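## Task

Find the bread roll sitting on a shelf in one of the storage bays and move it onto the desk, moving no other object there. Every other item must stay on its own shelf, table or counter. The robot must not topple or be left leaning. The roll must rest on the desk by itself, not held up by the robot. Finish by opening the gripper and backing away.

## Robot and tools

ROBOT. A Hello Robot Stretch 3 with a single arm: a two-wheel base (0.33 m long, 0.34 m wide), a vertical mast carrying a lift, and a telescoping arm that sticks out to the robot's RIGHT side. The base cannot slide sideways, so reaching forward or backward means driving. Turns pivot about the point between the drive wheels, 0.05 m behind the front edge; with arm retracted and wrist folded the robot sweeps a 0.28 m radius circle, but an unfolded level gripper reaches past it. Loose objects may occasionally get nudged by the scene.

FRAMES. Base frame: origin on the floor between the drive wheels, x ahead, y to the left, z up. hand_pose is reported in it, located where closed fingertips meet; with all wrist joints at zero its x axis is up, y points back along the arm to the mast, z toward the rear. Odometry frame = base frame at scene start; base_odometry heading is positive left, range -3.142 to 3.142, and counts wheel slip as motion.

execute_actions. Argument "actions": a list holding one action (or empty, to just read state and images). An action may contain "base", "joints", or both, plus optional "contact_limits"; its motions start together. "base" holds exactly one command, a relative offset from where the base was last reported: {"translate_m": d} drives straight d metres (positive = forward, range -1 to 1); {"rotate_rad": d} spins in place d radians (positive = left/counter-clockwise seen from above, range -3.2 to 3.2). "joints" is a single object keyed by joint name, each value an absolute target: lift_m 0 to 1.1 m (arm height on mast); arm_m 0 to 0.52 m (extension); wrist_yaw_rad -1.345 to 4.42 (0 = along the arm, positive swings toward the front, 3.0 = folded over base); wrist_pitch_rad -1.57 to 0.451 (0 level, negative tips fingers down); wrist_roll_rad -2.911 to 2.911 (0 = fingers side by side); gripper_m -0.089 to 0.179 (bigger = wider; real fingertip gap is about 0.007 m less when almost shut and 0.025 m less when fully open, zero below 0.007); head_pan_rad -3.953 to 1.73 (0 ahead, positive left, -1.57 looks along the arm); head_tilt_rad -1.53 to 0.419 (negative looks down). Done tolerances: 0.004 m for lift, arm and gripper, 0.02 rad for yaw, roll and head, 0.05 rad for pitch. "contact_limits" takes only arm_m: a motor_effort percentage (1 to 100) at which the arm halts; smaller is gentler, too small halts immediately, and values above the maximum are clipped. "cameras" picks images: head_camera, nav_camera, wrist_camera or all; omitted/null means all, [] means none. Out-of-range values or unknown keys reject the whole call. One action lasts at most 15 s. Joints you leave out may keep driving toward an earlier target.

wait: "seconds" 0 to 10; commands nothing new and returns the state and images. zoom_image: "camera" plus "region" [x0, y0, x1, y1] in pixels of that camera's latest full image, origin top-left, at most 504 by 504. finished_scene: "scene" number; ends it permanently and reports success, then the next task appears.

RESULTS. base_status and joint_status tell how each motion ended: done (for the base, wheels turned the full amount even if slipping), off_target (stopped short and possibly still pushing), contact_stop, time_out, torque_fault; after the last three the old target is dropped. on_its_own lists uncommanded behaviour; "held at" is the held target, not the actual position. motor_effort is percent of maximum, positive toward larger joint values, peak in brackets; readings carry bias and noise. Positive wheel effort pushes forward. lidar_m: 12 distances from the base origin, 30-degree sectors starting straight ahead and going counter-clockwise (4th left, 7th behind, 10th right), scan plane 0.17 m high, range 0.15 to 12 m, "-" for nothing; it misses glass, thin legs and tabletops, and the mast and low lift block sectors 5, 6, 9, 10. wrist_depth_mm (45 to 1000) and head_depth_mm (280 to 4000, image sent sideways) are 7 by 7 grids of median depth, top-left first. base_tilt is in degrees, forward/right positive, with a fixed bias of up to about 4. turned_by_wheels and turned_by_imu give turn since the previous result. Images: head and nav cameras follow the head pan/tilt; wrist_camera rides on the gripper.

SPEED. Full base speed (0.30 m/s, 1.9 rad/s) only when stowed: lift_m under 0.30, arm_m under 0.03, wrist_yaw_rad over 2.54; otherwise 0.10 m/s and 0.63 rad/s. Base commands are measured from the last reported position, and the robot keeps holding its last command while you compose a reply.

GRIPPING. Close to a gripper_m under the object's width (lower squeezes harder, though a stall guard eases off so heavy items may slip; send a new value to re-squeeze). Open at least 0.02 above the touch value to let go. Neither the reading nor "done" proves a grasp; check the images.

CAUTIONS. Fold or unfold the wrist only with lift_m between 0.32 and 0.95, wrist_pitch_rad -0.4 and roll about 0; once folded the lift may go down to 0.25. If wrist_yaw_rad is below -0.4, keep pitch at -0.5 or lower. Arm and lift stop and go slack on firm contact; a slack lift may sag under load or creep up when fingers close on a surface. Base, wrist and head have no contact stop and will shove things; a wrist servo pushed too long shuts off for 10 s. Pushing the arm into something rigid with the gripper above about 0.45 m, pushing again after a contact_stop, driving while gripping something fixed, or snagging furniture (worst in reverse) can tip the robot. If it leans, reverse the last move in small steps, free the gripper, and lower lift_m to about 0.2. Avoid drops, slams and hard pushes, and never knock other items off their surfaces.

Each tool is called after "Emit:" in YAML: its name, and indented under it one key for each argument.

## Session

Emit:
execute_actions:
  actions: []

Scene clock: 0.00 s.
base_odometry: x=+0.000 y=+0.000 heading=+0.000 (m, m, rad; odometry frame)
turned_by_wheels: +0.000 (rad since the last result)
turned_by_imu: +0.000 (rad since the last result)
base_tilt: forward=-0.2 right=+0.8 (deg)
lidar_m: 1.19 1.22 2.17 1.69 0.97 0.81 0.81 0.94 0.85 0.86 0.99 1.13
head_depth_mm: 1862 2715 2712 2746 2731 2721 2220 / 1883 2775 2787 2800 2787 2788 2213 / 1908 2817 2836 2832 2839 2843 2182 / 1489 2881 2369 2508 2628 2738 2153 / 1940 1654 1591 1638 1710 1767 1825 / 1796 1163 1199 1227 1261 1290 1323 / 1800 1110 1114 1119 1115 1118 1127
base_status: not commanded
joint_positions: lift_m=+0.537 arm_m=+0.000 wrist_yaw_rad=+3.005 wrist_pitch_rad=-0.550 wrist_roll_rad=+0.019 gripper_m=+0.037 head_pan_rad=+0.006 head_tilt_rad=-0.020
joint_status: not commanded
motor_effort: left_wheel=+1 right_wheel=+1 lift_m=+27 arm_m=+0 wrist_yaw_rad=+1 wrist_pitch_rad=+4 wrist_roll_rad=+0 gripper_m=+0 head_pan_rad=+0 head_tilt_rad=+2 (%)
hand_pose: x=+0.0067 y=+0.0588 z=+0.5218 quat_wxyz=(+0.239, +0.698, +0.143, +0.660) (m; base frame)
wrist_depth_mm: 832 981 - - - - - / 849 - - - - - - / 854 - - - - - - / 837 886 913 931 926 940 982 / 781 773 782 811 830 821 831 / 665 680 - 704 706 731 751 / 601 618 - 632 634 630 640
pictures: head_camera (sideways: a quarter turn clockwise sets it upright), nav_camera (sideways: a quarter turn counterclockwise sets it upright), wrist_camera
Images, in order (width x height): head_camera 896x504, nav_camera 672x504, wrist_camera 644x364.

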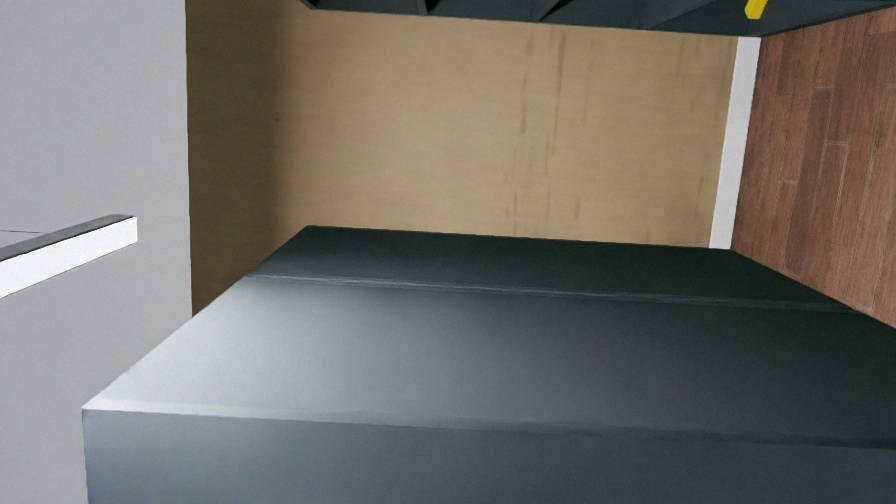

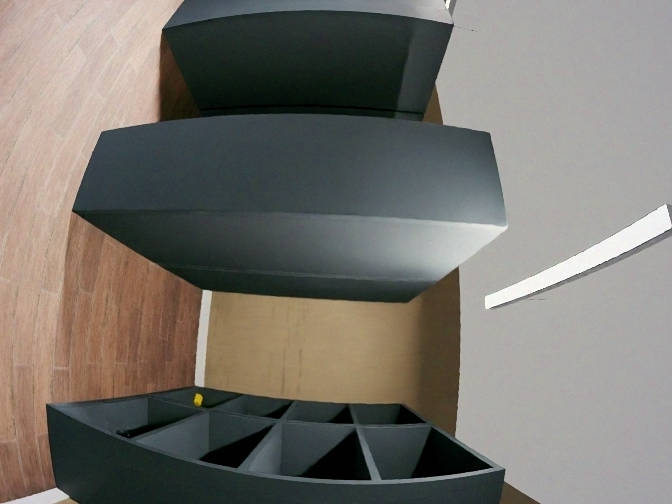

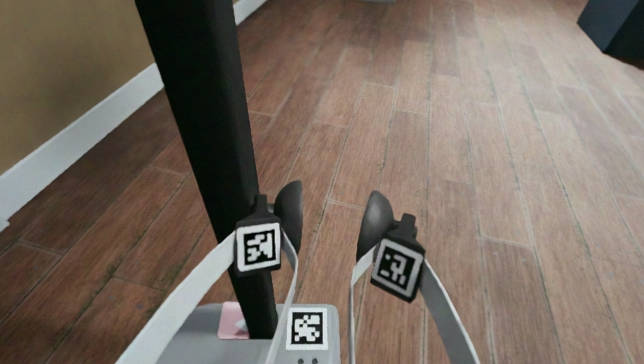

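Bay ahead, shelves open on its left side. Look around first.

Emit:
execute_actions:
  actions:
    - {"joints":{"head_pan_rad":1.5}}
  cameras: ["nav_camera"]

Emit:
execute_actions:
  actions:
    - {"joints":{"head_pan_rad":-1.6}}
  cameras: ["nav_camera"]

Scene clock: 7.37 s.
base_odometry: x=+0.000 y=+0.000 heading=+0.000 (m, m, rad; odometry frame)
turned_by_wheels: +0.000 (rad since the last result)
turned_by_imu: -0.001 (rad since the last result)
base_tilt: forward=-0.2 right=+0.7 (deg)
lidar_m: 1.18 1.23 2.17 1.69 0.97 0.81 0.81 0.94 0.85 0.86 0.99 1.13
head_depth_mm: 1871 2620 3708 3690 3690 3295 2194 / 1885 2830 3722 3737 3724 3294 2191 / 2000 2893 3780 3749 3815 3241 2184 / - 3315 3817 3886 2835 3031 2141 / - 3283 3445 3492 2757 2744 2136 / - 2275 2348 2462 2482 2595 2124 / - 1763 1798 1849 1888 1935 1904
base_status: not commanded
joint_positions: lift_m=+0.537 arm_m=+0.000 wrist_yaw_rad=+3.005 wrist_pitch_rad=-0.550 wrist_roll_rad=+0.019 gripper_m=+0.037 head_pan_rad=+1.493 head_tilt_rad=-0.020
joint_status: all done
motor_effort: left_wheel=+1(1) right_wheel=+1(1) lift_m=+27(27) arm_m=+1(1) wrist_yaw_rad=+1(1) wrist_pitch_rad=+4(4) wrist_roll_rad=+0(0) gripper_m=+0(0) head_pan_rad=+2(25) head_tilt_rad=+2(1) (%)
hand_pose: x=+0.0067 y=+0.0588 z=+0.5218 quat_wxyz=(+0.239, +0.698, +0.143, +0.660) (m; base frame)
wrist_depth_mm: 813 981 - - - - - / 849 - - - - - - / 855 - - - - - - / 833 883 903 934 957 969 986 / 772 775 791 802 835 838 846 / 675 672 - 708 680 723 740 / 605 630 - 617 638 639 649
pictures: nav_camera (sideways: a quarter turn counterclockwise sets it upright)
Images, in order (width x height): nav_camera 672x504.

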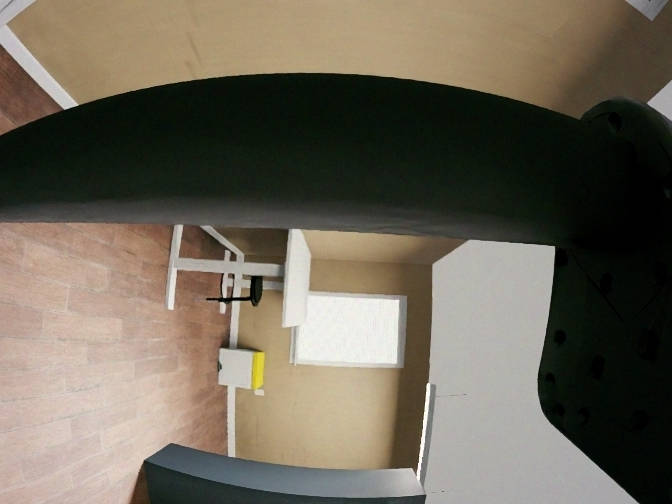

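Scene clock: 9.43 s.
base_odometry: x=+0.000 y=+0.000 heading=+0.000 (m, m, rad; odometry frame)
turned_by_wheels: +0.000 (rad since the last result)
turned_by_imu: +0.000 (rad since the last result)
base_tilt: forward=-0.2 right=+0.8 (deg)
lidar_m: 1.19 1.23 2.17 1.69 0.97 0.81 0.81 0.94 0.85 0.85 0.99 1.13
head_depth_mm: 777 778 780 779 782 781 781 / 792 794 794 797 798 797 798 / 807 810 811 811 810 817 816 / 826 825 825 828 829 832 832 / 842 842 845 844 848 848 848 / 859 863 857 866 866 867 868 / 877 879 882 882 882 884 886
base_status: not commanded
joint_positions: lift_m=+0.537 arm_m=+0.000 wrist_yaw_rad=+3.005 wrist_pitch_rad=-0.550 wrist_roll_rad=+0.019 gripper_m=+0.037 head_pan_rad=-1.593 head_tilt_rad=-0.020
joint_status: all done
motor_effort: left_wheel=+1(1) right_wheel=+0(1) lift_m=+27(27) arm_m=+0(1) wrist_yaw_rad=+1(1) wrist_pitch_rad=+4(4) wrist_roll_rad=+0(0) gripper_m=+0(0) head_pan_rad=-2(27) head_tilt_rad=+1(2) (%)
hand_pose: x=+0.0067 y=+0.0588 z=+0.5218 quat_wxyz=(+0.239, +0.698, +0.143, +0.660) (m; base frame)
wrist_depth_mm: 821 992 - - - - - / 820 - - - - - - / 849 - - - - - - / 836 906 890 929 919 969 995 / 762 749 780 798 811 839 852 / 675 691 - 694 696 740 717 / 598 620 - 637 626 651 649
pictures: nav_camera (sideways: a quarter turn counterclockwise sets it upright)
Images, in order (width x height): nav_camera 672x504.

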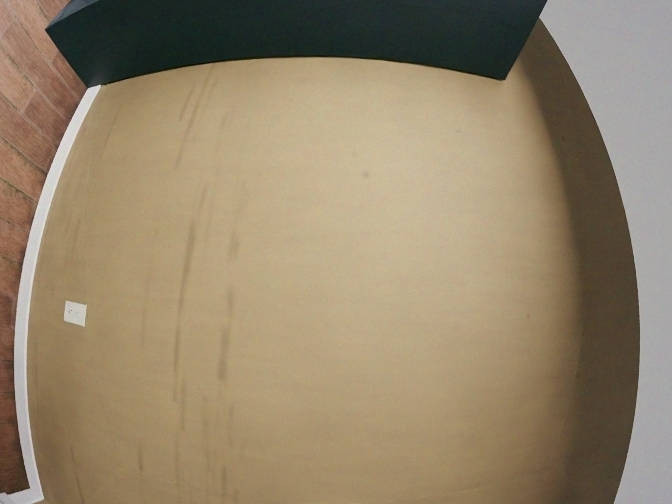

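Emit:
execute_actions:
  actions:
    - {"base":{"translate_m":0.7},"joints":{"head_pan_rad":-0.5}}
  cameras: ["nav_camera"]

Scene clock: 35.00 s.
base_odometry: x=+0.700 y=+0.000 heading=+0.000 (m, m, rad; odometry frame)
turned_by_wheels: +0.000 (rad since the last result)
turned_by_imu: -0.002 (rad since the last result)
base_tilt: forward=-0.2 right=+0.9 (deg)
lidar_m: 0.71 0.52 0.76 2.29 1.75 1.48 1.48 1.20 1.03 0.78 0.68 1.38
head_depth_mm: 1031 1384 1399 1410 1410 1060 1327 / 1801 1329 1357 1362 1366 1375 1314 / 1912 1581 1385 1358 1337 1360 1344 / 1932 2272 2229 2236 2253 2051 2023 / 1948 2185 2214 2228 2226 2225 2128 / 1973 2115 2133 2169 2159 2181 2094 / 1998 2047 2080 2081 2093 2108 2095
base_status: done
joint_positions: lift_m=+0.537 arm_m=+0.000 wrist_yaw_rad=+3.005 wrist_pitch_rad=-0.550 wrist_roll_rad=+0.019 gripper_m=+0.037 head_pan_rad=-0.507 head_tilt_rad=-0.020
joint_status: all done
motor_effort: left_wheel=+1(4) right_wheel=+0(4) lift_m=+27(27) arm_m=+0(0) wrist_yaw_rad=+0(1) wrist_pitch_rad=+4(4) wrist_roll_rad=+0(0) gripper_m=+0(0) head_pan_rad=+2(25) head_tilt_rad=+1(1) (%)
hand_pose: x=+0.0067 y=+0.0588 z=+0.5218 quat_wxyz=(+0.239, +0.698, +0.143, +0.660) (m; base frame)
wrist_depth_mm: - - - - - - 632 / - - - - - - 600 / - - - - - - 571 / 867 903 880 924 963 905 539 / 751 766 783 799 820 782 538 / 668 698 - 695 698 712 602 / 606 616 - 634 643 641 643
pictures: nav_camera (sideways: a quarter turn counterclockwise sets it upright)
Images, in order (width x height): nav_camera 672x504.

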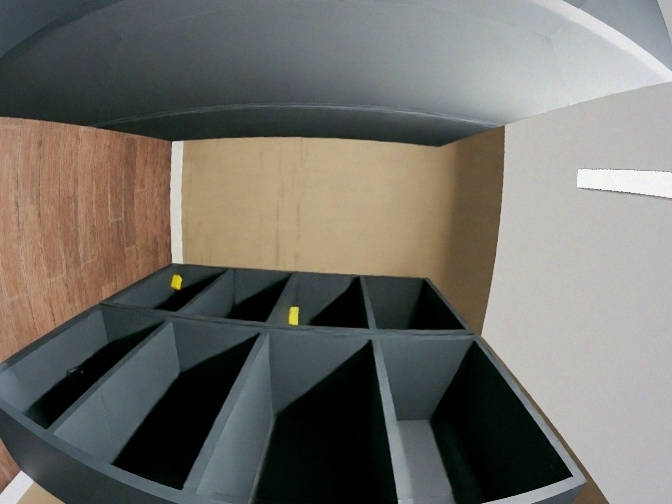

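Emit:
execute_actions:
  actions:
    - {"base":{"rotate_rad":-0.5}}
  cameras: []

Emit:
execute_actions:
  actions:
    - {"base":{"translate_m":0.6}}
  cameras: []

Emit:
execute_actions:
  actions:
    - {"base":{"rotate_rad":0.5},"joints":{"head_pan_rad":-1.2,"head_tilt_rad":-0.3}}
  cameras: ["nav_camera"]

Scene clock: 45.27 s.
base_odometry: x=+0.700 y=+0.000 heading=-0.500 (m, m, rad; odometry frame)
turned_by_wheels: -0.500 (rad since the last result)
turned_by_imu: -0.503 (rad since the last result)
base_tilt: forward=-0.3 right=+0.8 (deg)
lidar_m: 1.38 0.68 0.52 0.80 2.30 1.72 1.48 1.49 1.18 1.03 0.75 0.68
head_depth_mm: 730 746 761 779 794 814 837 / 640 638 649 661 675 689 704 / 952 1245 748 1237 1221 654 651 / 959 1355 1319 1358 1325 806 1275 / 968 1478 1472 1522 1447 918 1276 / 1093 1378 1385 1437 1397 1441 1260 / 1807 1284 1271 1317 1287 1336 1248
base_status: done
joint_positions: lift_m=+0.537 arm_m=+0.000 wrist_yaw_rad=+3.005 wrist_pitch_rad=-0.550 wrist_roll_rad=+0.019 gripper_m=+0.037 head_pan_rad=-0.507 head_tilt_rad=-0.020
joint_status: not commanded
motor_effort: left_wheel=+3(5) right_wheel=-3(5) lift_m=+27(27) arm_m=+0(0) wrist_yaw_rad=-1(0) wrist_pitch_rad=+4(4) wrist_roll_rad=+0(0) gripper_m=+0(0) head_pan_rad=+2(2) head_tilt_rad=+1(2) (%)
hand_pose: x=+0.0067 y=+0.0588 z=+0.5218 quat_wxyz=(+0.239, +0.698, +0.143, +0.660) (m; base frame)
wrist_depth_mm: - - - - 718 488 498 / - - - - 765 540 586 / - - - - 801 622 696 / 865 868 912 943 818 767 906 / 753 788 785 803 795 817 848 / 690 686 - 711 688 728 723 / 601 617 - 627 631 663 653
pictures: none
No camera images: the call's "cameras" was empty. Leave "cameras" out to get every camera's image.

Scene clock: 52.23 s.
base_odometry: x=+1.227 y=-0.287 heading=-0.500 (m, m, rad; odometry frame)
turned_by_wheels: +0.000 (rad since the last result)
turned_by_imu: -0.001 (rad since the last result)
base_tilt: forward=-0.2 right=+0.8 (deg)
lidar_m: 0.86 0.96 0.56 0.49 0.49 2.39 2.06 1.74 1.01 0.45 0.87 0.80
head_depth_mm: 878 887 485 881 875 836 555 / 936 971 502 958 952 825 549 / 945 1016 606 1024 1027 817 544 / 872 905 647 929 941 802 564 / 804 811 792 835 845 786 621 / 740 740 733 757 766 746 774 / 900 1322 794 786 780 777 785
base_status: done
joint_positions: lift_m=+0.537 arm_m=+0.000 wrist_yaw_rad=+3.005 wrist_pitch_rad=-0.550 wrist_roll_rad=+0.019 gripper_m=+0.037 head_pan_rad=-0.507 head_tilt_rad=-0.020
joint_status: not commanded
motor_effort: left_wheel=+3(6) right_wheel=-2(3) lift_m=+27(27) arm_m=+0(0) wrist_yaw_rad=+1(0) wrist_pitch_rad=+4(4) wrist_roll_rad=+0(0) gripper_m=+0(0) head_pan_rad=+2(2) head_tilt_rad=+1(2) (%)
hand_pose: x=+0.0067 y=+0.0588 z=+0.5218 quat_wxyz=(+0.239, +0.698, +0.143, +0.660) (m; base frame)
wrist_depth_mm: - 459 506 541 578 629 682 / - 538 567 600 652 728 826 / - - 660 694 772 859 994 / 885 856 758 816 903 925 977 / 760 766 773 798 826 822 828 / 687 680 - 701 687 711 737 / 597 627 - 622 638 646 661
pictures: none
No camera images: the call's "cameras" was empty. Leave "cameras" out to get every camera's image.

Scene clock: 54.03 s.
base_odometry: x=+1.227 y=-0.287 heading=+0.000 (m, m, rad; odometry frame)
turned_by_wheels: +0.500 (rad since the last result)
turned_by_imu: +0.503 (rad since the last result)
base_tilt: forward=-0.1 right=+0.9 (deg)
lidar_m: 1.00 0.57 0.49 0.49 2.42 2.06 1.80 1.03 0.45 0.87 0.80 0.85
head_depth_mm: 363 775 809 841 694 490 864 / 373 824 865 892 685 486 914 / 394 878 923 946 672 521 908 / 435 940 990 1003 662 1030 901 / 498 911 987 987 652 1095 893 / 524 817 866 891 674 1022 886 / 622 731 774 809 751 915 876
base_status: done
joint_positions: lift_m=+0.537 arm_m=+0.000 wrist_yaw_rad=+3.005 wrist_pitch_rad=-0.550 wrist_roll_rad=+0.019 gripper_m=+0.037 head_pan_rad=-1.193 head_tilt_rad=-0.297
joint_status: all done
motor_effort: left_wheel=-1(4) right_wheel=+3(7) lift_m=+27(27) arm_m=+1(0) wrist_yaw_rad=+0(1) wrist_pitch_rad=+4(4) wrist_roll_rad=+0(0) gripper_m=+0(0) head_pan_rad=-2(25) head_tilt_rad=-1(16) (%)
hand_pose: x=+0.0067 y=+0.0588 z=+0.5218 quat_wxyz=(+0.239, +0.698, +0.143, +0.660) (m; base frame)
wrist_depth_mm: - - - 526 497 463 434 / - - - 603 554 512 479 / - - - 670 616 576 526 / 891 924 891 809 725 667 611 / 780 759 785 788 789 757 682 / 661 687 - 715 685 711 743 / 596 619 - 632 628 651 657
pictures: nav_camera (sideways: a quarter turn counterclockwise sets it upright)
Images, in order (width x height): nav_camera 672x504.

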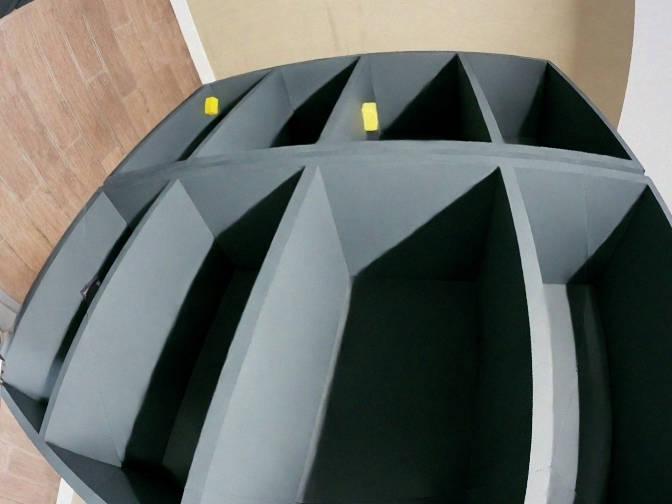

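Emit:
execute_actions:
  actions:
    - {"base":{"translate_m":0.5},"joints":{"head_pan_rad":-1.57,"head_tilt_rad":-0.4}}
  cameras: ["nav_camera"]

Scene clock: 65.07 s.
base_odometry: x=+1.727 y=-0.287 heading=+0.000 (m, m, rad; odometry frame)
turned_by_wheels: +0.000 (rad since the last result)
turned_by_imu: -0.002 (rad since the last result)
base_tilt: forward=-0.2 right=+0.8 (deg)
lidar_m: 0.74 0.42 0.37 0.37 0.42 0.73 2.06 0.84 1.00 0.58 1.15 1.18
head_depth_mm: 598 850 909 866 605 1057 844 / 626 870 936 849 624 1047 840 / 655 891 954 832 621 1040 834 / 593 737 837 773 644 1028 826 / 475 514 560 615 636 769 794 / 483 515 556 601 653 715 801 / 577 974 1041 723 1221 997 877
base_status: done
joint_positions: lift_m=+0.537 arm_m=+0.000 wrist_yaw_rad=+3.005 wrist_pitch_rad=-0.550 wrist_roll_rad=+0.019 gripper_m=+0.037 head_pan_rad=-1.563 head_tilt_rad=-0.395
joint_status: all done
motor_effort: left_wheel=-2(3) right_wheel=+3(7) lift_m=+27(27) arm_m=+0(0) wrist_yaw_rad=+1(0) wrist_pitch_rad=+4(4) wrist_roll_rad=+0(0) gripper_m=+0(0) head_pan_rad=-2(20) head_tilt_rad=-2(10) (%)
hand_pose: x=+0.0067 y=+0.0588 z=+0.5218 quat_wxyz=(+0.239, +0.698, +0.143, +0.660) (m; base frame)
wrist_depth_mm: 505 483 423 399 379 351 337 / 598 548 473 454 419 396 372 / 988 640 558 516 481 438 409 / 875 771 690 600 554 506 459 / 765 754 775 711 619 585 530 / 661 701 - 685 695 694 616 / 606 625 - 632 629 635 646
pictures: nav_camera (sideways: a quarter turn counterclockwise sets it upright)
Images, in order (width x height): nav_camera 672x504.

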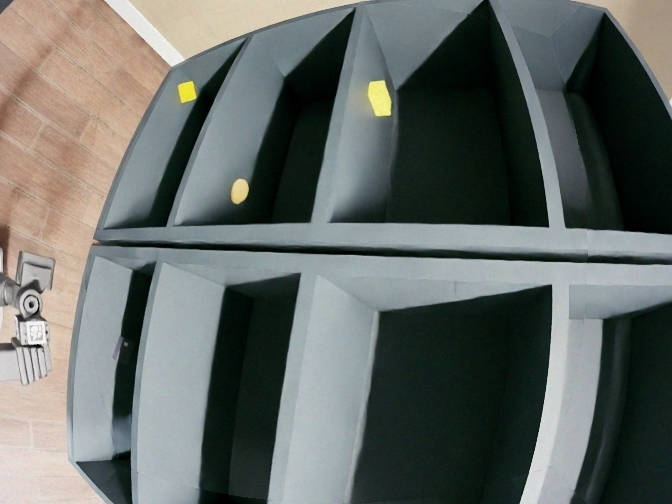

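Emit:
execute_actions:
  actions:
    - {"base":{"translate_m":0.12},"joints":{"wrist_yaw_rad":0,"wrist_pitch_rad":-0.4,"gripper_m":0.15}}

Emit:
execute_actions:
  actions:
    - {"joints":{"wrist_pitch_rad":0,"lift_m":0.6}}
  cameras: ["wrist_camera","nav_camera"]

Scene clock: 74.60 s.
base_odometry: x=+1.847 y=-0.287 heading=+0.000 (m, m, rad; odometry frame)
turned_by_wheels: +0.000 (rad since the last result)
turned_by_imu: -0.001 (rad since the last result)
base_tilt: forward=-0.3 right=+0.8 (deg)
lidar_m: 0.68 0.39 0.34 0.34 0.39 0.66 2.13 0.95 1.03 0.58 1.18 1.06
head_depth_mm: 599 879 936 865 637 1061 848 / 626 893 960 847 659 1047 839 / 469 508 598 704 701 1005 830 / 488 522 557 598 644 721 802 / 622 957 1032 699 670 949 817 / 754 992 1059 784 1225 1003 884 / 791 1014 1084 771 1255 996 1184
base_status: done
joint_positions: lift_m=+0.537 arm_m=+0.000 wrist_yaw_rad=+0.002 wrist_pitch_rad=-0.424 wrist_roll_rad=+0.019 gripper_m=+0.150 head_pan_rad=-1.563 head_tilt_rad=-0.395
joint_status: all done
motor_effort: left_wheel=-2(4) right_wheel=+3(6) lift_m=+27(27) arm_m=+0(0) wrist_yaw_rad=-2(4) wrist_pitch_rad=+8(9) wrist_roll_rad=+0(0) gripper_m=+0(100) head_pan_rad=-2(3) head_tilt_rad=-2(2) (%)
hand_pose: x=-0.0210 y=-0.3688 z=+0.5487 quat_wxyz=(+0.685, +0.149, -0.697, -0.150) (m; base frame)
wrist_depth_mm: 505 478 515 348 323 617 574 / 870 - 405 370 350 404 428 / 915 - - 415 369 322 307 / 887 939 954 462 930 847 746 / 837 - 780 557 810 858 806 / 729 717 735 659 701 - 716 / 637 638 671 656 632 603 637
pictures: head_camera (sideways: a quarter turn clockwise sets it upright), nav_camera (sideways: a quarter turn counterclockwise sets it upright), wrist_camera
Images, in order (width x height): head_camera 896x504, nav_camera 672x504, wrist_camera 644x364.

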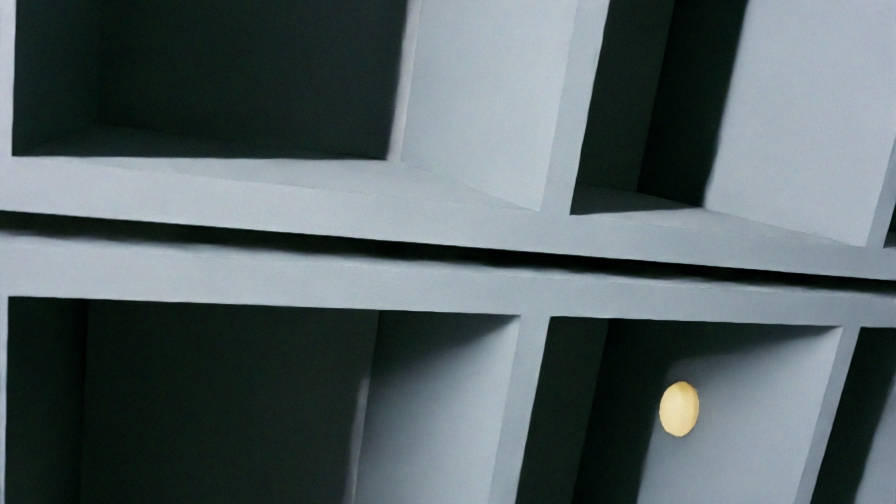

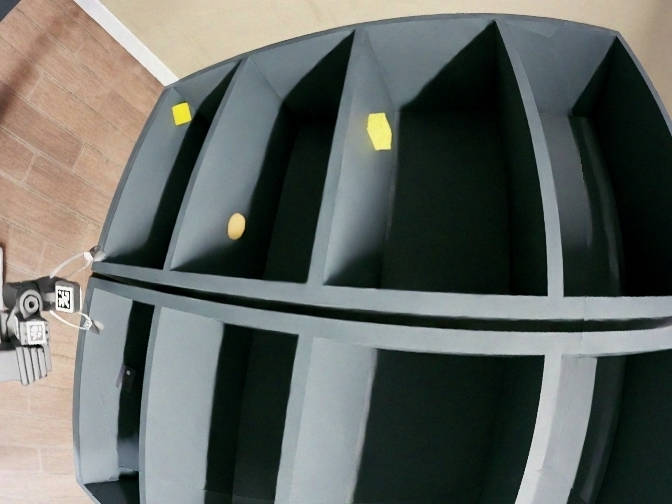

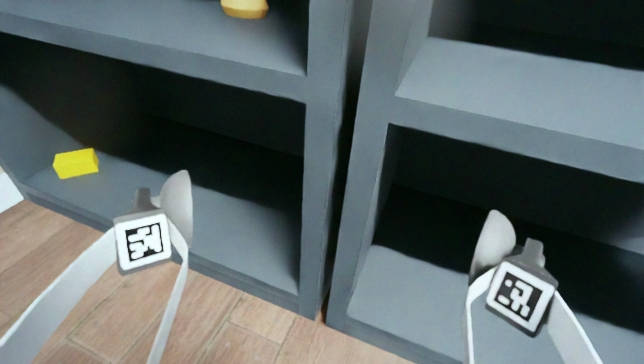

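Scene clock: 76.00 s.
base_odometry: x=+1.847 y=-0.287 heading=+0.000 (m, m, rad; odometry frame)
turned_by_wheels: +0.000 (rad since the last result)
turned_by_imu: +0.000 (rad since the last result)
base_tilt: forward=-0.4 right=+0.9 (deg)
lidar_m: 0.68 0.39 0.34 0.34 0.39 0.66 2.13 0.95 1.03 0.58 1.17 1.06
head_depth_mm: 600 876 935 866 638 1061 847 / 626 894 959 847 657 1047 836 / 470 509 599 704 701 1006 833 / 487 521 556 597 644 717 800 / 622 962 1030 701 667 952 814 / 755 991 1059 783 1226 1009 884 / 794 1014 1080 768 1260 993 1186
base_status: not commanded
joint_positions: lift_m=+0.600 arm_m=+0.000 wrist_yaw_rad=+0.002 wrist_pitch_rad=-0.027 wrist_roll_rad=+0.019 gripper_m=+0.150 head_pan_rad=-1.563 head_tilt_rad=-0.395
joint_status: all done
motor_effort: left_wheel=-2(2) right_wheel=+3(3) lift_m=+33(36) arm_m=+0(1) wrist_yaw_rad=-2(2) wrist_pitch_rad=+9(8) wrist_roll_rad=+0(0) gripper_m=+0(0) head_pan_rad=-3(2) head_tilt_rad=-1(2) (%)
hand_pose: x=-0.0210 y=-0.4007 z=+0.7074 quat_wxyz=(+0.701, +0.011, -0.713, -0.009) (m; base frame)
wrist_depth_mm: 827 958 859 362 339 647 599 / 863 - 903 355 468 680 617 / 906 - 931 364 724 702 647 / 655 743 767 382 753 726 672 / 899 - 521 396 562 679 678 / 930 - - 406 432 - 488 / 823 866 902 445 383 344 371
pictures: nav_camera (sideways: a quarter turn counterclockwise sets it upright), wrist_camera
Images, in order (width x height): nav_camera 672x504, wrist_camera 644x364.

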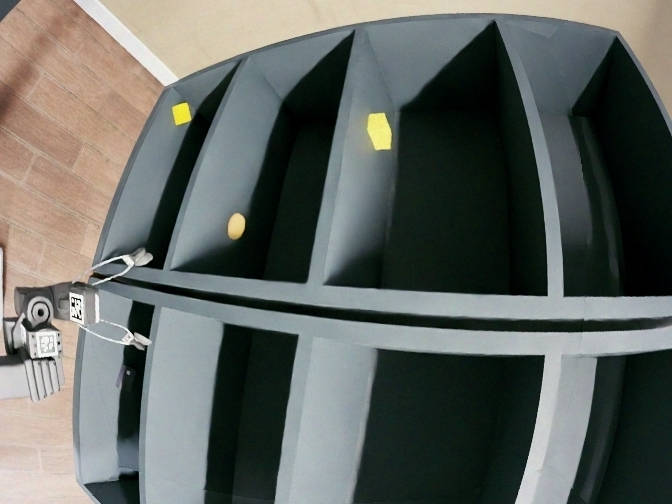

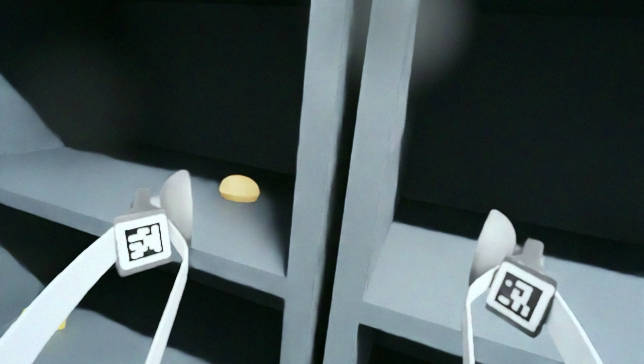

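Emit:
execute_actions:
  actions:
    - {"base":{"translate_m":0.13},"joints":{"arm_m":0.15}}
  cameras: ["wrist_camera"]

Scene clock: 84.27 s.
base_odometry: x=+1.977 y=-0.288 heading=+0.000 (m, m, rad; odometry frame)
turned_by_wheels: +0.000 (rad since the last result)
turned_by_imu: -0.001 (rad since the last result)
base_tilt: forward=-0.2 right=+0.8 (deg)
lidar_m: 0.62 0.35 0.30 0.30 0.35 0.60 2.20 1.07 0.61 0.61 1.08 0.94
head_depth_mm: 482 509 553 803 670 1058 842 / 488 525 563 603 656 948 817 / 658 950 1016 727 663 749 805 / 689 979 1043 814 1201 1030 852 / 721 994 1070 795 1234 1012 898 / 758 1024 1087 782 1259 1006 1206 / 793 1048 1117 772 1287 998 1215
base_status: done
joint_positions: lift_m=+0.600 arm_m=+0.150 wrist_yaw_rad=+0.001 wrist_pitch_rad=-0.027 wrist_roll_rad=+0.019 gripper_m=+0.150 head_pan_rad=-1.563 head_tilt_rad=-0.395
joint_status: all done
motor_effort: left_wheel=-1(1) right_wheel=+3(6) lift_m=+33(33) arm_m=+3(6) wrist_yaw_rad=+0(2) wrist_pitch_rad=+9(9) wrist_roll_rad=+0(0) gripper_m=+0(0) head_pan_rad=-2(2) head_tilt_rad=-1(2) (%)
hand_pose: x=-0.0212 y=-0.5502 z=+0.7074 quat_wxyz=(+0.701, +0.010, -0.713, -0.010) (m; base frame)
wrist_depth_mm: 689 823 739 662 608 181 176 / 718 848 781 685 630 187 178 / 724 866 806 711 653 195 179 / 653 737 769 735 683 206 185 / 460 - 507 511 523 219 191 / 715 374 388 407 378 - 201 / 825 846 328 319 304 240 354
pictures: wrist_camera
Images, in order (width x height): wrist_camera 644x364.

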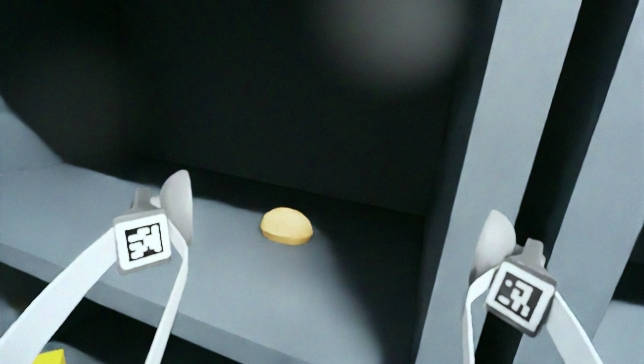

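Emit:
execute_actions:
  actions:
    - {"base":{"translate_m":0.05},"joints":{"arm_m":0.35,"gripper_m":0.12}}
  cameras: ["wrist_camera"]

Scene clock: 91.60 s.
base_odometry: x=+2.027 y=-0.288 heading=+0.000 (m, m, rad; odometry frame)
turned_by_wheels: +0.000 (rad since the last result)
turned_by_imu: -0.001 (rad since the last result)
base_tilt: forward=-0.3 right=+0.9 (deg)
lidar_m: 0.59 0.34 0.29 0.29 0.33 0.58 2.23 1.12 0.62 0.62 1.03 0.89
head_depth_mm: 486 523 559 600 639 1022 844 / 629 935 985 618 667 720 803 / 657 958 1024 830 1195 1037 - / 691 986 1056 811 1222 1099 - / 723 1007 1076 798 1236 1016 1199 / 759 1035 1094 781 1269 1009 1221 / 796 1062 1128 815 1298 997 1249
base_status: done
joint_positions: lift_m=+0.600 arm_m=+0.350 wrist_yaw_rad=+0.001 wrist_pitch_rad=-0.027 wrist_roll_rad=+0.019 gripper_m=+0.120 head_pan_rad=-1.563 head_tilt_rad=-0.395
joint_status: all done
motor_effort: left_wheel=-2(2) right_wheel=+3(6) lift_m=+33(33) arm_m=+4(3) wrist_yaw_rad=-1(1) wrist_pitch_rad=+9(9) wrist_roll_rad=+0(0) gripper_m=+0(96) head_pan_rad=-2(3) head_tilt_rad=-2(2) (%)
hand_pose: x=-0.0213 y=-0.7502 z=+0.7075 quat_wxyz=(+0.701, +0.010, -0.713, -0.010) (m; base frame)
wrist_depth_mm: 609 587 537 485 446 408 285 / 622 624 559 505 457 420 266 / 644 671 576 529 474 440 248 / 614 661 604 550 495 448 232 / 445 487 514 541 520 372 221 / 357 353 383 403 416 304 207 / 288 293 305 302 335 333 194
pictures: wrist_camera
Images, in order (width x height): wrist_camera 644x364.

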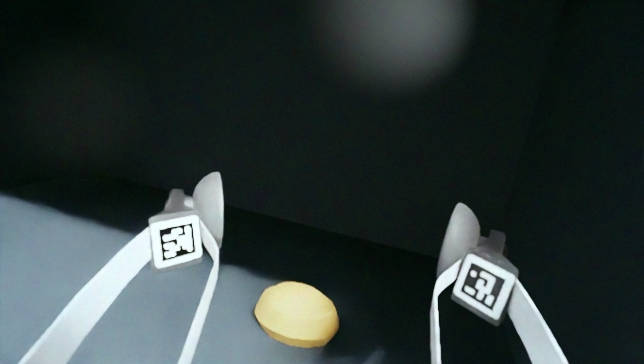

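Too high; lower and advance.

Emit:
execute_actions:
  actions:
    - {"joints":{"lift_m":0.53,"wrist_pitch_rad":-0.2}}
  cameras: ["wrist_camera"]

Scene clock: 99.77 s.
base_odometry: x=+2.027 y=-0.288 heading=+0.000 (m, m, rad; odometry frame)
turned_by_wheels: +0.000 (rad since the last result)
turned_by_imu: -0.001 (rad since the last result)
base_tilt: forward=-0.4 right=+0.9 (deg)
lidar_m: 0.59 0.34 0.29 0.29 0.33 0.58 2.22 1.12 0.62 0.62 1.04 0.89
head_depth_mm: 485 524 558 599 640 1021 845 / 629 934 989 619 666 721 800 / 658 958 1027 828 1197 1000 802 / 690 983 1055 814 1215 1027 - / 724 1010 1081 795 1240 1019 1201 / 757 1037 1099 781 1269 1009 1226 / 795 1061 1131 814 1299 997 1246
base_status: not commanded
joint_positions: lift_m=+0.530 arm_m=+0.350 wrist_yaw_rad=+0.001 wrist_pitch_rad=-0.215 wrist_roll_rad=+0.019 gripper_m=+0.120 head_pan_rad=-1.563 head_tilt_rad=-0.395
joint_status: all done
motor_effort: left_wheel=-1(1) right_wheel=+3(3) lift_m=+20(28) arm_m=+3(4) wrist_yaw_rad=+0(1) wrist_pitch_rad=+5(8) wrist_roll_rad=+0(0) gripper_m=+0(1) head_pan_rad=-2(2) head_tilt_rad=-1(1) (%)
hand_pose: x=-0.0213 y=-0.7399 z=+0.5907 quat_wxyz=(+0.697, +0.076, -0.709, -0.077) (m; base frame)
wrist_depth_mm: 617 595 517 468 428 393 291 / 596 615 564 509 456 416 267 / 391 413 449 490 471 440 247 / 283 299 315 276 348 356 229 / 222 234 241 252 260 284 215 / 188 185 194 202 206 227 200 / - 159 164 169 174 178 176
pictures: wrist_camera
Images, in order (width x height): wrist_camera 644x364.

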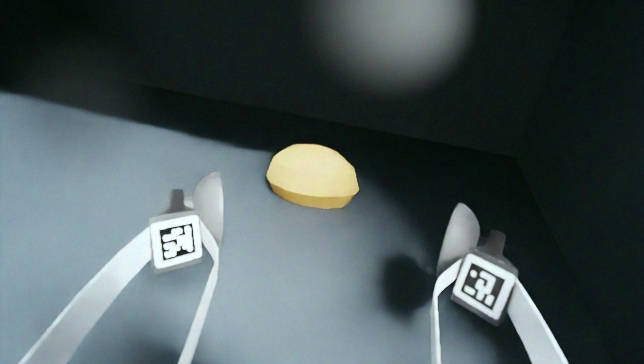

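Emit:
execute_actions:
  actions:
    - {"joints":{"arm_m":0.44}}
  cameras: []

Emit:
execute_actions:
  actions:
    - {"joints":{"gripper_m":0.03}}
  cameras: []

Emit:
execute_actions:
  actions:
    - {"joints":{"lift_m":0.58}}
  cameras: []

Emit:
execute_actions:
  actions:
    - {"joints":{"arm_m":0}}
  cameras: ["wrist_camera"]

Scene clock: 118.47 s.
base_odometry: x=+2.027 y=-0.288 heading=+0.000 (m, m, rad; odometry frame)
turned_by_wheels: +0.000 (rad since the last result)
turned_by_imu: -0.001 (rad since the last result)
base_tilt: forward=-0.4 right=+0.9 (deg)
lidar_m: 0.59 0.34 0.29 0.29 0.33 0.58 2.22 1.12 0.62 0.62 1.03 0.89
head_depth_mm: 484 523 559 599 639 1024 844 / 630 932 980 620 668 720 805 / 659 959 1030 829 1197 1035 805 / 690 986 1056 810 1218 1103 1250 / 724 1010 1079 798 1237 1015 1203 / 758 1035 1103 782 1261 1005 1221 / 794 1061 1121 816 1306 997 1248
base_status: not commanded
joint_positions: lift_m=+0.530 arm_m=+0.440 wrist_yaw_rad=+0.001 wrist_pitch_rad=-0.215 wrist_roll_rad=+0.019 gripper_m=+0.120 head_pan_rad=-1.563 head_tilt_rad=-0.395
joint_status: all done
motor_effort: left_wheel=-1(1) right_wheel=+3(3) lift_m=+20(20) arm_m=+4(0) wrist_yaw_rad=-1(1) wrist_pitch_rad=+5(5) wrist_roll_rad=+0(0) gripper_m=+0(0) head_pan_rad=-2(2) head_tilt_rad=-2(2) (%)
hand_pose: x=-0.0213 y=-0.8299 z=+0.5907 quat_wxyz=(+0.697, +0.076, -0.709, -0.077) (m; base frame)
wrist_depth_mm: 547 483 433 384 352 328 298 / 567 531 463 416 375 345 314 / 389 415 449 431 400 363 291 / 285 297 323 329 350 367 273 / 224 233 204 193 262 285 253 / 187 184 194 195 208 228 214 / - 159 165 168 172 177 185
pictures: none
No camera images: the call's "cameras" was empty. Leave "cameras" out to get every camera's image.

Scene clock: 119.87 s.
base_odometry: x=+2.027 y=-0.288 heading=+0.000 (m, m, rad; odometry frame)
turned_by_wheels: +0.000 (rad since the last result)
turned_by_imu: +0.000 (rad since the last result)
base_tilt: forward=-0.2 right=+0.9 (deg)
lidar_m: 0.59 0.34 0.29 0.29 0.33 0.58 2.22 1.12 0.62 0.62 1.03 0.89
head_depth_mm: 485 524 559 601 641 1024 845 / 630 934 979 619 666 722 802 / 660 958 1026 829 1193 1040 800 / 690 982 1058 813 1221 1098 1243 / 724 1008 1079 796 1240 1016 1207 / 760 1034 1102 781 1268 1008 1221 / 795 1061 1124 816 1297 993 1247
base_status: not commanded
joint_positions: lift_m=+0.530 arm_m=+0.440 wrist_yaw_rad=+0.001 wrist_pitch_rad=-0.215 wrist_roll_rad=+0.019 gripper_m=+0.030 head_pan_rad=-1.563 head_tilt_rad=-0.395
joint_status: all done
motor_effort: left_wheel=-1(1) right_wheel=+3(3) lift_m=+21(21) arm_m=+3(4) wrist_yaw_rad=-1(2) wrist_pitch_rad=+5(5) wrist_roll_rad=+0(0) gripper_m=-1(100) head_pan_rad=-2(3) head_tilt_rad=-2(1) (%)
hand_pose: x=-0.0213 y=-0.8299 z=+0.5907 quat_wxyz=(+0.697, +0.076, -0.709, -0.077) (m; base frame)
wrist_depth_mm: 546 483 439 388 355 324 300 / 557 513 460 414 374 342 308 / 391 416 447 437 397 366 292 / 282 297 314 340 350 366 271 / 223 229 241 193 267 274 250 / 183 189 190 196 201 215 215 / 155 159 163 169 172 179 183
pictures: none
No camera images: the call's "cameras" was empty. Leave "cameras" out to get every camera's image.

Scene clock: 121.17 s.
base_odometry: x=+2.027 y=-0.288 heading=+0.000 (m, m, rad; odometry frame)
turned_by_wheels: +0.000 (rad since the last result)
turned_by_imu: +0.000 (rad since the last result)
base_tilt: forward=-0.2 right=+0.9 (deg)
lidar_m: 0.59 0.34 0.29 0.29 0.33 0.58 2.22 1.12 0.62 0.62 1.03 0.89
head_depth_mm: 485 523 558 599 639 1026 844 / 631 933 981 619 665 722 801 / 661 963 1029 829 1197 1038 827 / 690 981 1054 811 1221 - 1205 / 723 1008 1083 797 1242 1019 1202 / 759 1035 1098 782 1267 1005 1221 / 796 1059 1127 816 1297 999 1246
base_status: not commanded
joint_positions: lift_m=+0.580 arm_m=+0.440 wrist_yaw_rad=+0.001 wrist_pitch_rad=-0.215 wrist_roll_rad=+0.019 gripper_m=+0.030 head_pan_rad=-1.563 head_tilt_rad=-0.395
joint_status: all done
motor_effort: left_wheel=-2(1) right_wheel=+3(3) lift_m=+33(32) arm_m=+4(4) wrist_yaw_rad=+0(2) wrist_pitch_rad=+5(5) wrist_roll_rad=+0(0) gripper_m=+0(0) head_pan_rad=-2(3) head_tilt_rad=-2(2) (%)
hand_pose: x=-0.0213 y=-0.8299 z=+0.6401 quat_wxyz=(+0.697, +0.076, -0.709, -0.077) (m; base frame)
wrist_depth_mm: 539 486 431 385 355 323 300 / 587 519 463 418 373 344 311 / 521 536 501 450 400 362 292 / 379 394 413 446 422 389 270 / 295 308 324 332 357 357 252 / 242 252 240 219 269 290 239 / 208 211 217 217 230 239 223
pictures: none
No camera images: the call's "cameras" was empty. Leave "cameras" out to get every camera's image.

Scene clock: 125.60 s.
base_odometry: x=+2.027 y=-0.288 heading=+0.000 (m, m, rad; odometry frame)
turned_by_wheels: +0.000 (rad since the last result)
turned_by_imu: -0.001 (rad since the last result)
base_tilt: forward=-0.2 right=+0.9 (deg)
lidar_m: 0.59 0.34 0.29 0.29 0.33 0.58 2.23 1.12 0.62 0.62 1.03 0.89
head_depth_mm: 486 526 558 601 640 1025 844 / 629 935 986 620 663 721 802 / 659 962 1030 832 1187 1004 834 / 689 984 1059 812 1216 1022 900 / 721 1011 1082 799 1241 1015 1198 / 754 1034 1100 781 1270 1006 1220 / 791 1062 1124 816 1304 999 1246
base_status: not commanded
joint_positions: lift_m=+0.580 arm_m=+0.001 wrist_yaw_rad=+0.000 wrist_pitch_rad=-0.216 wrist_roll_rad=+0.019 gripper_m=+0.030 head_pan_rad=-1.563 head_tilt_rad=-0.395
joint_status: all done
motor_effort: left_wheel=-1(1) right_wheel=+2(3) lift_m=+33(33) arm_m=-4(6) wrist_yaw_rad=-1(0) wrist_pitch_rad=+5(5) wrist_roll_rad=+0(0) gripper_m=+0(0) head_pan_rad=-2(2) head_tilt_rad=-1(2) (%)
hand_pose: x=-0.0214 y=-0.3906 z=+0.6400 quat_wxyz=(+0.697, +0.076, -0.709, -0.077) (m; base frame)
wrist_depth_mm: 692 884 904 802 742 310 284 / 696 848 941 882 779 330 306 / 655 588 606 618 694 343 691 / 774 - - 466 459 363 529 / 832 983 - - 415 389 387 / 834 850 856 914 509 884 836 / 762 790 753 758 607 759 831
pictures: wrist_camera
Images, in order (width x height): wrist_camera 644x364.

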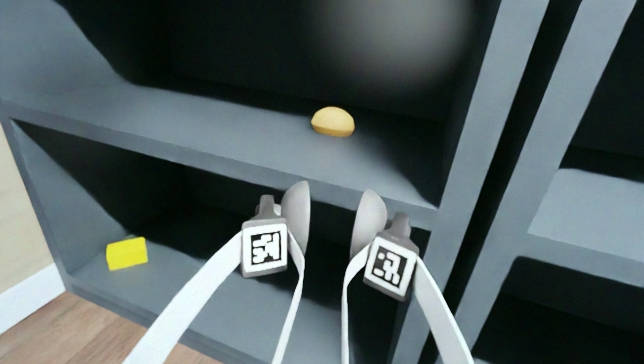

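Missed; not far enough.

Emit:
execute_actions:
  actions:
    - {"joints":{"arm_m":0.44,"lift_m":0.54,"gripper_m":0.13}}
  cameras: ["wrist_camera","nav_camera"]

Scene clock: 141.87 s.
base_odometry: x=+2.027 y=-0.288 heading=+0.000 (m, m, rad; odometry frame)
turned_by_wheels: +0.000 (rad since the last result)
turned_by_imu: -0.001 (rad since the last result)
base_tilt: forward=-0.2 right=+0.9 (deg)
lidar_m: 0.59 0.34 0.29 0.29 0.33 0.58 2.22 1.12 0.62 0.62 1.03 0.89
head_depth_mm: 486 523 558 600 640 1024 845 / 629 933 979 620 666 718 803 / 658 960 1027 827 1200 1034 797 / 690 977 1053 812 1223 1109 1210 / 723 1008 1079 799 1235 1016 1208 / 757 1035 1099 780 1272 1007 1221 / 796 1063 1125 813 1300 997 1248
base_status: not commanded
joint_positions: lift_m=+0.540 arm_m=+0.440 wrist_yaw_rad=+0.000 wrist_pitch_rad=-0.217 wrist_roll_rad=+0.019 gripper_m=+0.130 head_pan_rad=-1.563 head_tilt_rad=-0.395
joint_status: all done
motor_effort: left_wheel=-1(2) right_wheel=+3(3) lift_m=+20(30) arm_m=+4(0) wrist_yaw_rad=+0(1) wrist_pitch_rad=+5(5) wrist_roll_rad=+0(0) gripper_m=+0(97) head_pan_rad=-2(3) head_tilt_rad=-1(1) (%)
hand_pose: x=-0.0214 y=-0.8298 z=+0.6004 quat_wxyz=(+0.697, +0.076, -0.709, -0.077) (m; base frame)
wrist_depth_mm: 541 483 431 391 354 322 299 / 572 531 468 417 372 346 311 / 409 439 464 442 404 362 291 / 300 320 337 350 371 371 270 / 238 253 212 200 278 307 253 / 200 195 203 202 220 233 224 / - 169 173 179 184 186 195
pictures: nav_camera (sideways: a quarter turn counterclockwise sets it upright), wrist_camera
Images, in order (width x height): nav_camera 672x504, wrist_camera 644x364.

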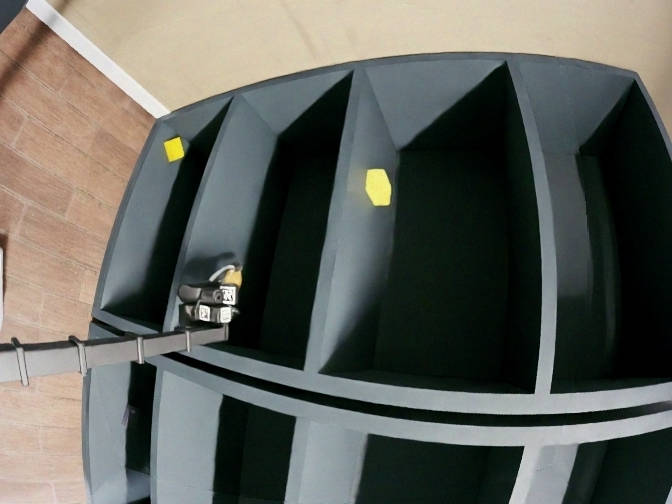

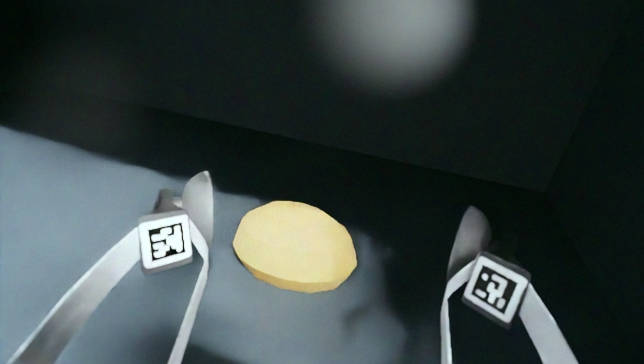

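Emit:
execute_actions:
  actions:
    - {"joints":{"arm_m":0.5,"lift_m":0.52}}
  cameras: []

Emit:
execute_actions:
  actions:
    - {"joints":{"gripper_m":0.0}}
  cameras: []

Emit:
execute_actions:
  actions:
    - {"joints":{"lift_m":0.57}}
  cameras: []

Emit:
execute_actions:
  actions:
    - {"joints":{"arm_m":0}}
  cameras: ["wrist_camera"]

Scene clock: 152.97 s.
base_odometry: x=+2.027 y=-0.288 heading=+0.000 (m, m, rad; odometry frame)
turned_by_wheels: +0.000 (rad since the last result)
turned_by_imu: -0.001 (rad since the last result)
base_tilt: forward=-0.1 right=+0.8 (deg)
lidar_m: 0.59 0.34 0.29 0.29 0.33 0.58 2.22 1.12 0.62 0.62 1.03 0.89
head_depth_mm: 485 522 559 600 639 1021 845 / 631 933 981 619 665 721 802 / 659 958 1029 828 1192 1038 796 / 691 985 1051 814 1218 - 1041 / 724 1006 1075 794 1238 1009 1202 / 761 1029 1100 782 1267 1008 1220 / 798 1062 1123 812 1299 993 1250
base_status: not commanded
joint_positions: lift_m=+0.520 arm_m=+0.500 wrist_yaw_rad=+0.000 wrist_pitch_rad=-0.217 wrist_roll_rad=+0.019 gripper_m=+0.130 head_pan_rad=-1.563 head_tilt_rad=-0.395
joint_status: all done
motor_effort: left_wheel=-1(1) right_wheel=+3(3) lift_m=+20(22) arm_m=+3(12) wrist_yaw_rad=+0(0) wrist_pitch_rad=+5(5) wrist_roll_rad=+0(0) gripper_m=+0(0) head_pan_rad=-3(3) head_tilt_rad=-1(1) (%)
hand_pose: x=-0.0214 y=-0.8898 z=+0.5804 quat_wxyz=(+0.697, +0.076, -0.709, -0.077) (m; base frame)
wrist_depth_mm: 470 410 366 330 304 276 255 / 492 447 393 352 320 290 269 / 371 386 401 379 347 311 284 / 263 274 294 307 326 324 297 / 206 221 155 232 244 266 252 / 174 171 137 135 193 205 207 / - 149 142 136 160 163 172
pictures: none
No camera images: the call's "cameras" was empty. Leave "cameras" out to get every camera's image.

Scene clock: 154.77 s.
base_odometry: x=+2.027 y=-0.288 heading=+0.000 (m, m, rad; odometry frame)
turned_by_wheels: +0.000 (rad since the last result)
turned_by_imu: +0.000 (rad since the last result)
base_tilt: forward=-0.4 right=+1.0 (deg)
lidar_m: 0.59 0.34 0.29 0.29 0.33 0.58 2.22 1.12 0.62 0.62 1.03 0.89
head_depth_mm: 484 524 558 599 641 1022 847 / 631 932 984 620 666 720 802 / 660 962 1028 832 1196 1034 796 / 690 988 1054 811 1216 - 1041 / 724 1011 1074 797 1242 1016 1204 / 758 1033 1104 782 1270 1007 1220 / 794 1062 1125 815 1302 994 1245
base_status: not commanded
joint_positions: lift_m=+0.520 arm_m=+0.500 wrist_yaw_rad=+0.000 wrist_pitch_rad=-0.213 wrist_roll_rad=+0.019 gripper_m=+0.000 head_pan_rad=-1.563 head_tilt_rad=-0.395
joint_status: all done
motor_effort: left_wheel=-1(1) right_wheel=+3(3) lift_m=+20(20) arm_m=+3(3) wrist_yaw_rad=+1(0) wrist_pitch_rad=+4(6) wrist_roll_rad=+0(0) gripper_m=-2(100) head_pan_rad=-2(2) head_tilt_rad=-2(1) (%)
hand_pose: x=-0.0214 y=-0.8900 z=+0.5812 quat_wxyz=(+0.697, +0.075, -0.709, -0.076) (m; base frame)
wrist_depth_mm: 458 412 367 330 303 276 256 / 497 450 399 355 320 292 268 / 372 392 407 377 341 310 283 / 267 276 291 322 326 320 297 / 209 216 228 - 247 255 254 / 171 175 182 124 196 203 210 / 145 149 149 113 122 167 171
pictures: none
No camera images: the call's "cameras" was empty. Leave "cameras" out to get every camera's image.

Scene clock: 156.07 s.
base_odometry: x=+2.027 y=-0.288 heading=+0.000 (m, m, rad; odometry frame)
turned_by_wheels: +0.000 (rad since the last result)
turned_by_imu: +0.000 (rad since the last result)
base_tilt: forward=-0.2 right=+0.9 (deg)
lidar_m: 0.59 0.34 0.29 0.29 0.33 0.58 2.23 1.12 0.62 0.62 1.03 0.89
head_depth_mm: 485 524 559 598 640 1025 844 / 630 935 985 620 666 720 803 / 659 960 1028 829 1197 1004 790 / 692 979 1054 811 1219 - 901 / 723 1006 1079 796 1242 1018 1203 / 759 1033 1102 781 1272 1009 1223 / 797 1065 1124 815 1298 998 1241
base_status: not commanded
joint_positions: lift_m=+0.570 arm_m=+0.500 wrist_yaw_rad=+0.000 wrist_pitch_rad=-0.215 wrist_roll_rad=+0.019 gripper_m=+0.000 head_pan_rad=-1.563 head_tilt_rad=-0.395
joint_status: all done
motor_effort: left_wheel=-1(1) right_wheel=+3(3) lift_m=+33(33) arm_m=+3(4) wrist_yaw_rad=+0(1) wrist_pitch_rad=+5(5) wrist_roll_rad=+0(0) gripper_m=-2(2) head_pan_rad=-3(2) head_tilt_rad=-2(1) (%)
hand_pose: x=-0.0214 y=-0.8899 z=+0.6302 quat_wxyz=(+0.697, +0.076, -0.709, -0.077) (m; base frame)
wrist_depth_mm: 467 414 367 333 301 277 256 / 519 447 398 354 318 295 269 / 492 468 429 381 342 310 283 / 358 370 396 399 366 333 295 / 283 292 309 - 333 339 278 / 230 237 246 245 262 273 258 / 196 201 205 188 217 226 224
pictures: none
No camera images: the call's "cameras" was empty. Leave "cameras" out to get every camera's image.

Scene clock: 160.93 s.
base_odometry: x=+2.027 y=-0.288 heading=+0.000 (m, m, rad; odometry frame)
turned_by_wheels: +0.000 (rad since the last result)
turned_by_imu: -0.001 (rad since the last result)
base_tilt: forward=-0.2 right=+0.7 (deg)
lidar_m: 0.59 0.34 0.29 0.29 0.33 0.58 2.23 1.12 0.62 0.62 1.03 0.89
head_depth_mm: 486 526 559 601 641 1022 846 / 629 935 981 620 666 720 803 / 659 959 1029 829 1188 1003 832 / 690 990 1055 812 1215 997 898 / 721 1007 1078 797 1246 1017 1203 / 757 1034 1103 784 1274 1010 1220 / 791 1062 1124 815 1301 997 1242
base_status: not commanded
joint_positions: lift_m=+0.570 arm_m=+0.001 wrist_yaw_rad=+0.000 wrist_pitch_rad=-0.216 wrist_roll_rad=+0.019 gripper_m=+0.000 head_pan_rad=-1.563 head_tilt_rad=-0.395
joint_status: all done
motor_effort: left_wheel=-1(1) right_wheel=+3(3) lift_m=+33(33) arm_m=-2(4) wrist_yaw_rad=+0(0) wrist_pitch_rad=+5(5) wrist_roll_rad=+0(0) gripper_m=-2(3) head_pan_rad=-2(2) head_tilt_rad=-1(1) (%)
hand_pose: x=-0.0214 y=-0.3906 z=+0.6300 quat_wxyz=(+0.697, +0.076, -0.709, -0.077) (m; base frame)
wrist_depth_mm: 679 875 885 806 736 310 285 / 686 828 910 838 768 328 308 / 687 572 571 604 645 344 666 / 769 970 - 458 434 366 498 / 804 972 - - 439 389 368 / 839 839 855 853 504 856 823 / 754 764 757 759 542 774 821
pictures: wrist_camera
Images, in order (width x height): wrist_camera 644x364.

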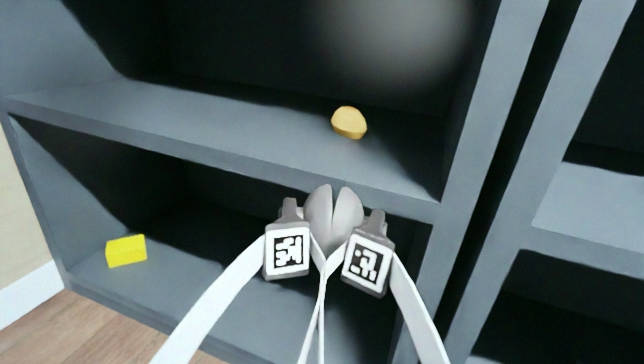

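Emit:
execute_actions:
  actions:
    - {"joints":{"arm_m":0.5,"lift_m":0.54,"gripper_m":0.14,"wrist_pitch_rad":-0.35}}
  cameras: []

Emit:
execute_actions:
  actions:
    - {"joints":{"lift_m":0.47}}
  cameras: ["wrist_camera"]

Scene clock: 172.47 s.
base_odometry: x=+2.027 y=-0.288 heading=+0.000 (m, m, rad; odometry frame)
turned_by_wheels: +0.000 (rad since the last result)
turned_by_imu: -0.001 (rad since the last result)
base_tilt: forward=-0.2 right=+0.9 (deg)
lidar_m: 0.59 0.34 0.29 0.29 0.33 0.58 2.22 1.12 0.62 0.62 1.03 0.89
head_depth_mm: 485 523 560 599 640 1020 848 / 631 933 986 619 666 721 801 / 661 963 1032 827 1193 1006 793 / 691 981 1054 812 1218 - 879 / 724 1008 1078 795 1238 1015 1200 / 760 1030 1102 778 1264 1007 1219 / 796 1061 1123 814 1294 997 1248
base_status: not commanded
joint_positions: lift_m=+0.540 arm_m=+0.500 wrist_yaw_rad=+0.000 wrist_pitch_rad=-0.364 wrist_roll_rad=+0.019 gripper_m=+0.140 head_pan_rad=-1.563 head_tilt_rad=-0.395
joint_status: all done
motor_effort: left_wheel=-1(1) right_wheel=+3(3) lift_m=+20(31) arm_m=+4(2) wrist_yaw_rad=+0(0) wrist_pitch_rad=+4(5) wrist_roll_rad=+0(0) gripper_m=+0(100) head_pan_rad=-3(3) head_tilt_rad=-1(1) (%)
hand_pose: x=-0.0214 y=-0.8756 z=+0.5653 quat_wxyz=(+0.689, +0.127, -0.702, -0.129) (m; base frame)
wrist_depth_mm: 474 424 372 338 304 277 257 / 378 399 395 368 330 299 275 / 283 292 307 320 333 320 291 / 225 233 240 248 255 264 262 / 186 194 195 142 207 222 220 / 163 158 165 121 168 - 182 / 135 140 144 115 124 150 158
pictures: none
No camera images: the call's "cameras" was empty. Leave "cameras" out to get every camera's image.

Scene clock: 173.60 s.
base_odometry: x=+2.027 y=-0.288 heading=+0.000 (m, m, rad; odometry frame)
turned_by_wheels: +0.000 (rad since the last result)
turned_by_imu: +0.000 (rad since the last result)
base_tilt: forward=-0.2 right=+0.8 (deg)
lidar_m: 0.59 0.34 0.29 0.29 0.33 0.58 2.22 1.12 0.62 0.62 1.03 0.89
head_depth_mm: 486 526 561 600 641 1022 848 / 631 934 983 621 667 719 805 / 658 960 1025 829 1198 1038 797 / 692 987 1053 810 1215 1124 1213 / 723 1007 1077 796 1239 1017 1201 / 761 1035 1104 781 1267 1006 1221 / 795 1061 1128 820 1298 995 1241
base_status: not commanded
joint_positions: lift_m=+0.508 arm_m=+0.500 wrist_yaw_rad=+0.000 wrist_pitch_rad=-0.291 wrist_roll_rad=+0.019 gripper_m=+0.140 head_pan_rad=-1.563 head_tilt_rad=-0.396
joint_status: lift_m contact_stop (moved -0.032 of -0.070)
on_its_own: lift_m is slack since a contact_stop, until your next command for it (your +0.470 is given up)
motor_effort: left_wheel=+0(1) right_wheel=+3(4) lift_m=+27(27) arm_m=+3(4) wrist_yaw_rad=+0(0) wrist_pitch_rad=-20(27) wrist_roll_rad=+0(0) gripper_m=-1(1) head_pan_rad=-2(3) head_tilt_rad=-1(1) (%)
hand_pose: x=-0.0214 y=-0.8832 z=+0.5504 quat_wxyz=(+0.693, +0.102, -0.706, -0.104) (m; base frame)
wrist_depth_mm: 471 416 366 331 301 278 255 / 398 422 391 361 322 295 270 / 274 286 304 320 330 312 290 / 208 219 226 233 246 259 258 / 168 - 178 117 192 208 207 / - 143 144 104 111 - 167 / 120 123 126 100 98 134 140
pictures: wrist_camera
Images, in order (width x height): wrist_camera 644x364.

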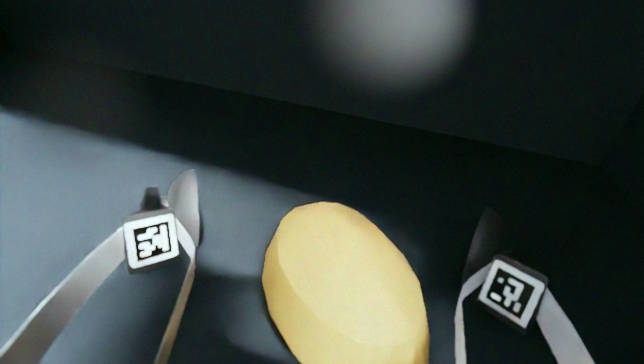

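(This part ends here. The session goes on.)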